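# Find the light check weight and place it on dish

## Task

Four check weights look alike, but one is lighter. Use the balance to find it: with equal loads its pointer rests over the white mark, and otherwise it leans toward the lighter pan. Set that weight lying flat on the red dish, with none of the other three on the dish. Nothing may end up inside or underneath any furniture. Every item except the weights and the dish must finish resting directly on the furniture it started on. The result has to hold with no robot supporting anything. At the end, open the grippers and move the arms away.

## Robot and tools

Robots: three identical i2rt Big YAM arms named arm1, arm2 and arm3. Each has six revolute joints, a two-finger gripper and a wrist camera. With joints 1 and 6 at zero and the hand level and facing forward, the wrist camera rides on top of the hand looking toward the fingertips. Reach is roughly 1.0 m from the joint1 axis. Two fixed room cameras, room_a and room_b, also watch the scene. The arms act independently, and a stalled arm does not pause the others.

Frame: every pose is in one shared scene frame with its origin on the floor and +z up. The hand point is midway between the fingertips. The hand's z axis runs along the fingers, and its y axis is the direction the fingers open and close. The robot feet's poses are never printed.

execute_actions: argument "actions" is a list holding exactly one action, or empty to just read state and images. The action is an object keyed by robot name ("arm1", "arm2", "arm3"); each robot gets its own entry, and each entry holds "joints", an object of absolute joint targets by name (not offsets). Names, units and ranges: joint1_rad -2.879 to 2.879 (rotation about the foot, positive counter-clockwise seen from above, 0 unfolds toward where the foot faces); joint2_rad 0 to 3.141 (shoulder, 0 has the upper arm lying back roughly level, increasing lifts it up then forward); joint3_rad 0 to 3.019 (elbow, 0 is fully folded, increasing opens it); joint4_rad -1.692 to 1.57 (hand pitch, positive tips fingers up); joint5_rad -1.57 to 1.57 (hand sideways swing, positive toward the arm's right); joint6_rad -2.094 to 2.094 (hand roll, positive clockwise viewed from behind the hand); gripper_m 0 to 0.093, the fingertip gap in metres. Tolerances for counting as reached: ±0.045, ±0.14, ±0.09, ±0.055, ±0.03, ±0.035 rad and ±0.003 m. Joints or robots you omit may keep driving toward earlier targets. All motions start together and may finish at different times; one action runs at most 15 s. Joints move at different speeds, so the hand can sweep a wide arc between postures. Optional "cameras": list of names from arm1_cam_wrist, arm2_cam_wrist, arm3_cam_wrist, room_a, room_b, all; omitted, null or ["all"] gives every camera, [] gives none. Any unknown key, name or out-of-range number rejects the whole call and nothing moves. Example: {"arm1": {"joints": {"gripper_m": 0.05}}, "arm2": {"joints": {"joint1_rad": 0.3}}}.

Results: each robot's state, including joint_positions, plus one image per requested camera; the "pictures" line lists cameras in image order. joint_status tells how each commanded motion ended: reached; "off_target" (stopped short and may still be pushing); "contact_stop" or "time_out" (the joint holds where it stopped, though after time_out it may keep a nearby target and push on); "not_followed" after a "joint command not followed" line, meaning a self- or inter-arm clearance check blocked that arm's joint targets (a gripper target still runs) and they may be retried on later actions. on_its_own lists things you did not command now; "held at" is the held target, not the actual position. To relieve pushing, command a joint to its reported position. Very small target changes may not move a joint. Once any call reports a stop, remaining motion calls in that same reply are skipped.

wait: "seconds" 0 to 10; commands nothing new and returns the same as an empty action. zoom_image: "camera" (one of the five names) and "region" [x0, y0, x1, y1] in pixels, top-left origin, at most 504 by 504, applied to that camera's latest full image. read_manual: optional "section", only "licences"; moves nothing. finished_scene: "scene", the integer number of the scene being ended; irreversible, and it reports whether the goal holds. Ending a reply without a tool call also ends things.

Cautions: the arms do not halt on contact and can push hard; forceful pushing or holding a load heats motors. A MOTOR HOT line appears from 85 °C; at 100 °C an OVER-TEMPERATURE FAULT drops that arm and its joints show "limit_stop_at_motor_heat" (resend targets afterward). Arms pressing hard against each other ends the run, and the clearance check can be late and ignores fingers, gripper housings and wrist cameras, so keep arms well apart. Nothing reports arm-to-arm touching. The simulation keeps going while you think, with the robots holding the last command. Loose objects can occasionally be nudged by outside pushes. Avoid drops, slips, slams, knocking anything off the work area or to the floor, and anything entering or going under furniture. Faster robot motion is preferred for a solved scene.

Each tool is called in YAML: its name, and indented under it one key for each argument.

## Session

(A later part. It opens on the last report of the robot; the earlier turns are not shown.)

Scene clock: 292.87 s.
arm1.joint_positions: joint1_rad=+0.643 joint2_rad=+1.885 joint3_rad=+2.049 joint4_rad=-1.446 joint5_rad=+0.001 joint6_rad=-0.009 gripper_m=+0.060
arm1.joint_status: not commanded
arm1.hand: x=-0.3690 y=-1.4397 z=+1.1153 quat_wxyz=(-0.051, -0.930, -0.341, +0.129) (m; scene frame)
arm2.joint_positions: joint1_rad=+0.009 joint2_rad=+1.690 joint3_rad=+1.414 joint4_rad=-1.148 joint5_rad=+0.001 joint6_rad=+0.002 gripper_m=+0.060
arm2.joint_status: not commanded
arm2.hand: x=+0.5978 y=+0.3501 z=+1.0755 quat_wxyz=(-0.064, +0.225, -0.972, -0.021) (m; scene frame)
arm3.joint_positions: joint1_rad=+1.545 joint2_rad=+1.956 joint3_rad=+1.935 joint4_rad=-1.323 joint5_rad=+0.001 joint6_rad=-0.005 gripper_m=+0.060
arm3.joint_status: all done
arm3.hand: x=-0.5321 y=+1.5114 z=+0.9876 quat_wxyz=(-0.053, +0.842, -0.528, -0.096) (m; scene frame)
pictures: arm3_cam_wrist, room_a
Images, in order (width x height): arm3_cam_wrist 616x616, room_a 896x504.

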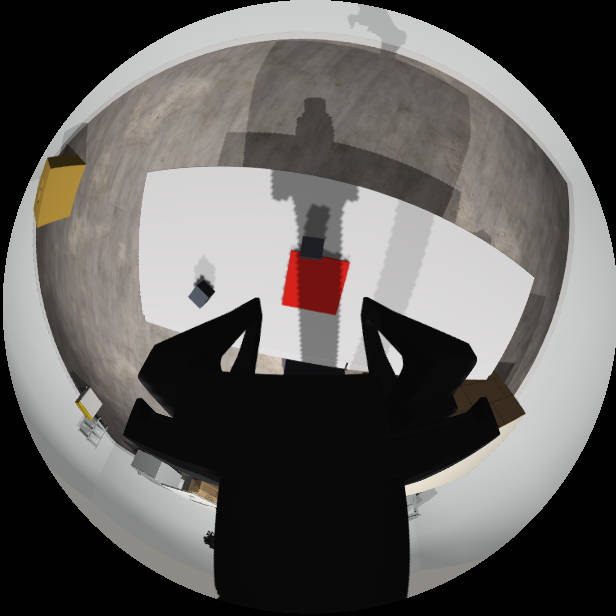

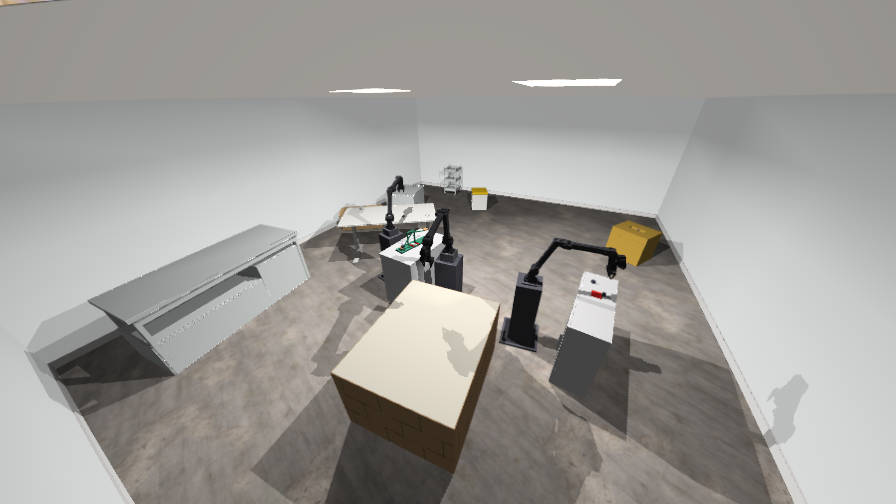

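execute_actions:
  actions:
    - {"arm3":{"joints":{"joint2_rad":2.3,"joint4_rad":-1.29}}}
  cameras: []

execute_actions:
  actions:
    - {"arm3":{"joints":{"gripper_m":0.02}}}
  cameras: ["arm3_cam_wrist"]

execute_actions:
  actions:
    - {"arm3":{"joints":{"joint2_rad":2.12}}}
  cameras: []

execute_actions:
  actions:
    - {"arm3":{"joints":{"joint4_rad":-1.42}}}
  cameras: []

execute_actions:
  actions:
    - {"arm3":{"joints":{"joint2_rad":2.3}}}
  cameras: []

execute_actions:
  actions:
    - {"arm3":{"joints":{"gripper_m":0.06}}}
  cameras: ["arm3_cam_wrist"]

execute_actions:
  actions:
    - {"arm3":{"joints":{"joint2_rad":1.95}}}
  cameras: ["arm3_cam_wrist"]

Scene clock: 297.70 s.
arm1.joint_positions: joint1_rad=+0.643 joint2_rad=+1.885 joint3_rad=+2.049 joint4_rad=-1.446 joint5_rad=+0.001 joint6_rad=-0.009 gripper_m=+0.060
arm1.joint_status: not commanded
arm1.hand: x=-0.3690 y=-1.4397 z=+1.1153 quat_wxyz=(-0.051, -0.930, -0.341, +0.129) (m; scene frame)
arm2.joint_positions: joint1_rad=+0.009 joint2_rad=+1.690 joint3_rad=+1.414 joint4_rad=-1.148 joint5_rad=+0.001 joint6_rad=+0.002 gripper_m=+0.060
arm2.joint_status: not commanded
arm2.hand: x=+0.5978 y=+0.3501 z=+1.0755 quat_wxyz=(-0.064, +0.225, -0.972, -0.021) (m; scene frame)
arm3.joint_positions: joint1_rad=+1.548 joint2_rad=+2.286 joint3_rad=+1.956 joint4_rad=-1.300 joint5_rad=+0.000 joint6_rad=-0.005 gripper_m=+0.060
arm3.joint_status: all done
arm3.hand: x=-0.5379 y=+1.5115 z=+0.7820 quat_wxyz=(+0.024, +0.848, -0.528, +0.024) (m; scene frame)
pictures: none
No camera images: the call's "cameras" was empty. Leave "cameras" out to get every camera's image.

Scene clock: 298.27 s.
arm1.joint_positions: joint1_rad=+0.643 joint2_rad=+1.885 joint3_rad=+2.049 joint4_rad=-1.446 joint5_rad=+0.001 joint6_rad=-0.009 gripper_m=+0.060
arm1.joint_status: not commanded
arm1.hand: x=-0.3690 y=-1.4397 z=+1.1153 quat_wxyz=(-0.051, -0.930, -0.341, +0.129) (m; scene frame)
arm2.joint_positions: joint1_rad=+0.009 joint2_rad=+1.690 joint3_rad=+1.414 joint4_rad=-1.148 joint5_rad=+0.001 joint6_rad=+0.002 gripper_m=+0.060
arm2.joint_status: not commanded
arm2.hand: x=+0.5978 y=+0.3501 z=+1.0755 quat_wxyz=(-0.064, +0.225, -0.972, -0.021) (m; scene frame)
arm3.joint_positions: joint1_rad=+1.548 joint2_rad=+2.286 joint3_rad=+1.956 joint4_rad=-1.300 joint5_rad=+0.001 joint6_rad=-0.005 gripper_m=+0.029
arm3.joint_status: gripper_m off_target (ended at +0.029, target +0.020)
arm3.hand: x=-0.5379 y=+1.5115 z=+0.7820 quat_wxyz=(+0.024, +0.848, -0.528, +0.024) (m; scene frame)
pictures: arm3_cam_wrist
Images, in order (width x height): arm3_cam_wrist 616x616.

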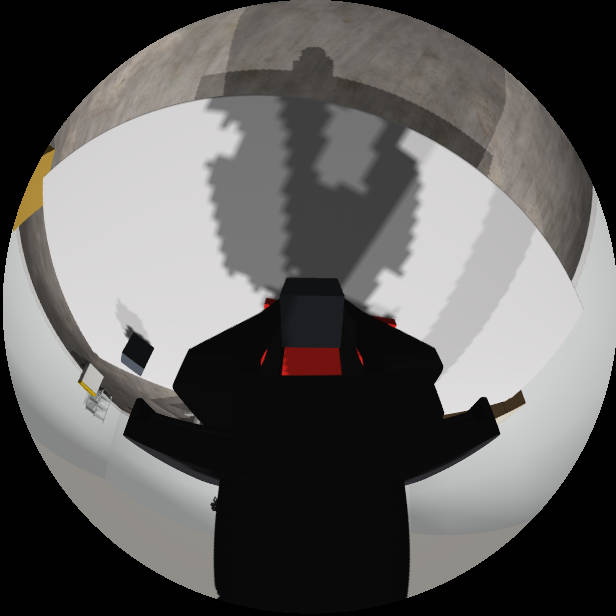

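Scene clock: 299.40 s.
arm1.joint_positions: joint1_rad=+0.643 joint2_rad=+1.885 joint3_rad=+2.049 joint4_rad=-1.446 joint5_rad=+0.001 joint6_rad=-0.009 gripper_m=+0.060
arm1.joint_status: not commanded
arm1.hand: x=-0.3690 y=-1.4397 z=+1.1153 quat_wxyz=(-0.051, -0.930, -0.341, +0.129) (m; scene frame)
arm2.joint_positions: joint1_rad=+0.009 joint2_rad=+1.690 joint3_rad=+1.414 joint4_rad=-1.148 joint5_rad=+0.001 joint6_rad=+0.002 gripper_m=+0.060
arm2.joint_status: not commanded
arm2.hand: x=+0.5978 y=+0.3501 z=+1.0755 quat_wxyz=(-0.064, +0.225, -0.972, -0.021) (m; scene frame)
arm3.joint_positions: joint1_rad=+1.548 joint2_rad=+2.118 joint3_rad=+1.939 joint4_rad=-1.300 joint5_rad=+0.001 joint6_rad=-0.005 gripper_m=+0.029
arm3.joint_status: all done
arm3.hand: x=-0.5399 y=+1.5193 z=+0.8854 quat_wxyz=(-0.017, +0.848, -0.529, -0.040) (m; scene frame)
pictures: none
No camera images: the call's "cameras" was empty. Leave "cameras" out to get every camera's image.

Scene clock: 300.20 s.
arm1.joint_positions: joint1_rad=+0.643 joint2_rad=+1.885 joint3_rad=+2.049 joint4_rad=-1.446 joint5_rad=+0.001 joint6_rad=-0.009 gripper_m=+0.060
arm1.joint_status: not commanded
arm1.hand: x=-0.3690 y=-1.4397 z=+1.1153 quat_wxyz=(-0.051, -0.930, -0.341, +0.129) (m; scene frame)
arm2.joint_positions: joint1_rad=+0.009 joint2_rad=+1.690 joint3_rad=+1.414 joint4_rad=-1.148 joint5_rad=+0.001 joint6_rad=+0.002 gripper_m=+0.060
arm2.joint_status: not commanded
arm2.hand: x=+0.5978 y=+0.3501 z=+1.0755 quat_wxyz=(-0.064, +0.225, -0.972, -0.021) (m; scene frame)
arm3.joint_positions: joint1_rad=+1.548 joint2_rad=+2.118 joint3_rad=+1.939 joint4_rad=-1.403 joint5_rad=+0.001 joint6_rad=-0.005 gripper_m=+0.029
arm3.joint_status: all done
arm3.hand: x=-0.5288 y=+1.4964 z=+0.8846 quat_wxyz=(+0.011, +0.849, -0.529, +0.004) (m; scene frame)
pictures: none
No camera images: the call's "cameras" was empty. Leave "cameras" out to get every camera's image.

Scene clock: 301.13 s.
arm1.joint_positions: joint1_rad=+0.643 joint2_rad=+1.885 joint3_rad=+2.049 joint4_rad=-1.446 joint5_rad=+0.001 joint6_rad=-0.009 gripper_m=+0.060
arm1.joint_status: not commanded
arm1.hand: x=-0.3690 y=-1.4397 z=+1.1153 quat_wxyz=(-0.051, -0.930, -0.341, +0.129) (m; scene frame)
arm2.joint_positions: joint1_rad=+0.009 joint2_rad=+1.690 joint3_rad=+1.414 joint4_rad=-1.148 joint5_rad=+0.001 joint6_rad=+0.002 gripper_m=+0.060
arm2.joint_status: not commanded
arm2.hand: x=+0.5978 y=+0.3501 z=+1.0755 quat_wxyz=(-0.064, +0.225, -0.972, -0.021) (m; scene frame)
arm3.joint_positions: joint1_rad=+1.548 joint2_rad=+2.287 joint3_rad=+1.939 joint4_rad=-1.421 joint5_rad=+0.002 joint6_rad=-0.003 gripper_m=+0.029
arm3.joint_status: all done
arm3.hand: x=-0.5221 y=+1.4792 z=+0.7798 quat_wxyz=(+0.060, +0.844, -0.526, +0.083) (m; scene frame)
pictures: none
No camera images: the call's "cameras" was empty. Leave "cameras" out to get every camera's image.

Scene clock: 301.70 s.
arm1.joint_positions: joint1_rad=+0.643 joint2_rad=+1.885 joint3_rad=+2.049 joint4_rad=-1.446 joint5_rad=+0.001 joint6_rad=-0.009 gripper_m=+0.060
arm1.joint_status: not commanded
arm1.hand: x=-0.3690 y=-1.4397 z=+1.1153 quat_wxyz=(-0.051, -0.930, -0.341, +0.129) (m; scene frame)
arm2.joint_positions: joint1_rad=+0.009 joint2_rad=+1.690 joint3_rad=+1.414 joint4_rad=-1.148 joint5_rad=+0.001 joint6_rad=+0.002 gripper_m=+0.060
arm2.joint_status: not commanded
arm2.hand: x=+0.5978 y=+0.3501 z=+1.0755 quat_wxyz=(-0.064, +0.225, -0.972, -0.021) (m; scene frame)
arm3.joint_positions: joint1_rad=+1.548 joint2_rad=+2.288 joint3_rad=+1.939 joint4_rad=-1.421 joint5_rad=+0.002 joint6_rad=-0.003 gripper_m=+0.060
arm3.joint_status: all done
arm3.hand: x=-0.5221 y=+1.4791 z=+0.7793 quat_wxyz=(+0.060, +0.844, -0.526, +0.084) (m; scene frame)
pictures: arm3_cam_wrist
Images, in order (width x height): arm3_cam_wrist 616x616.

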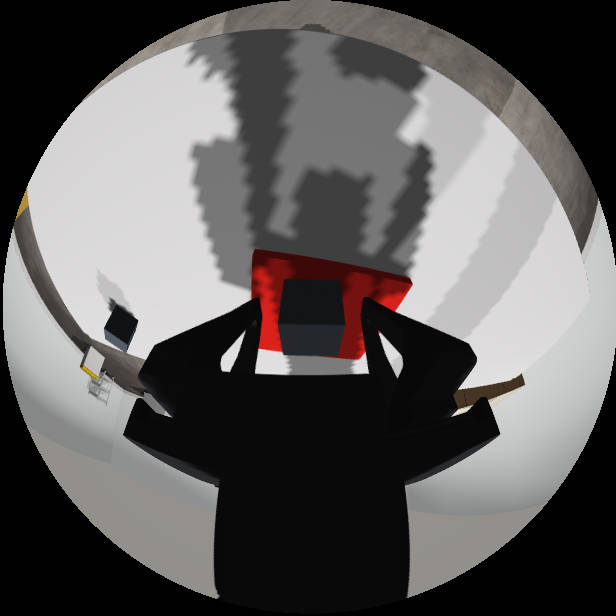

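Scene clock: 303.37 s.
arm1.joint_positions: joint1_rad=+0.643 joint2_rad=+1.885 joint3_rad=+2.049 joint4_rad=-1.446 joint5_rad=+0.001 joint6_rad=-0.009 gripper_m=+0.060
arm1.joint_status: not commanded
arm1.hand: x=-0.3690 y=-1.4397 z=+1.1153 quat_wxyz=(-0.051, -0.930, -0.341, +0.129) (m; scene frame)
arm2.joint_positions: joint1_rad=+0.009 joint2_rad=+1.690 joint3_rad=+1.414 joint4_rad=-1.148 joint5_rad=+0.001 joint6_rad=+0.002 gripper_m=+0.060
arm2.joint_status: not commanded
arm2.hand: x=+0.5978 y=+0.3501 z=+1.0755 quat_wxyz=(-0.064, +0.225, -0.972, -0.021) (m; scene frame)
arm3.joint_positions: joint1_rad=+1.548 joint2_rad=+1.956 joint3_rad=+1.936 joint4_rad=-1.421 joint5_rad=+0.002 joint6_rad=-0.003 gripper_m=+0.060
arm3.joint_status: all done
arm3.hand: x=-0.5236 y=+1.4893 z=+0.9840 quat_wxyz=(-0.027, +0.846, -0.529, -0.055) (m; scene frame)
pictures: arm3_cam_wrist
Images, in order (width x height): arm3_cam_wrist 616x616.

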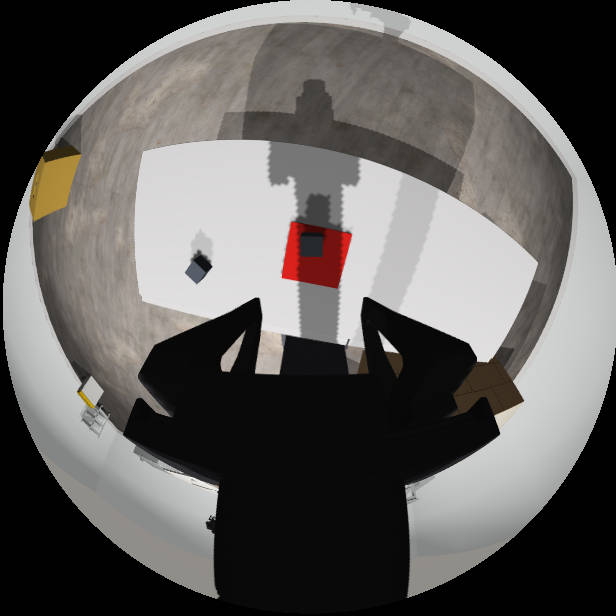

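On the dish.

finished_scene:
  scene: 2

The scene is finished: the task was done.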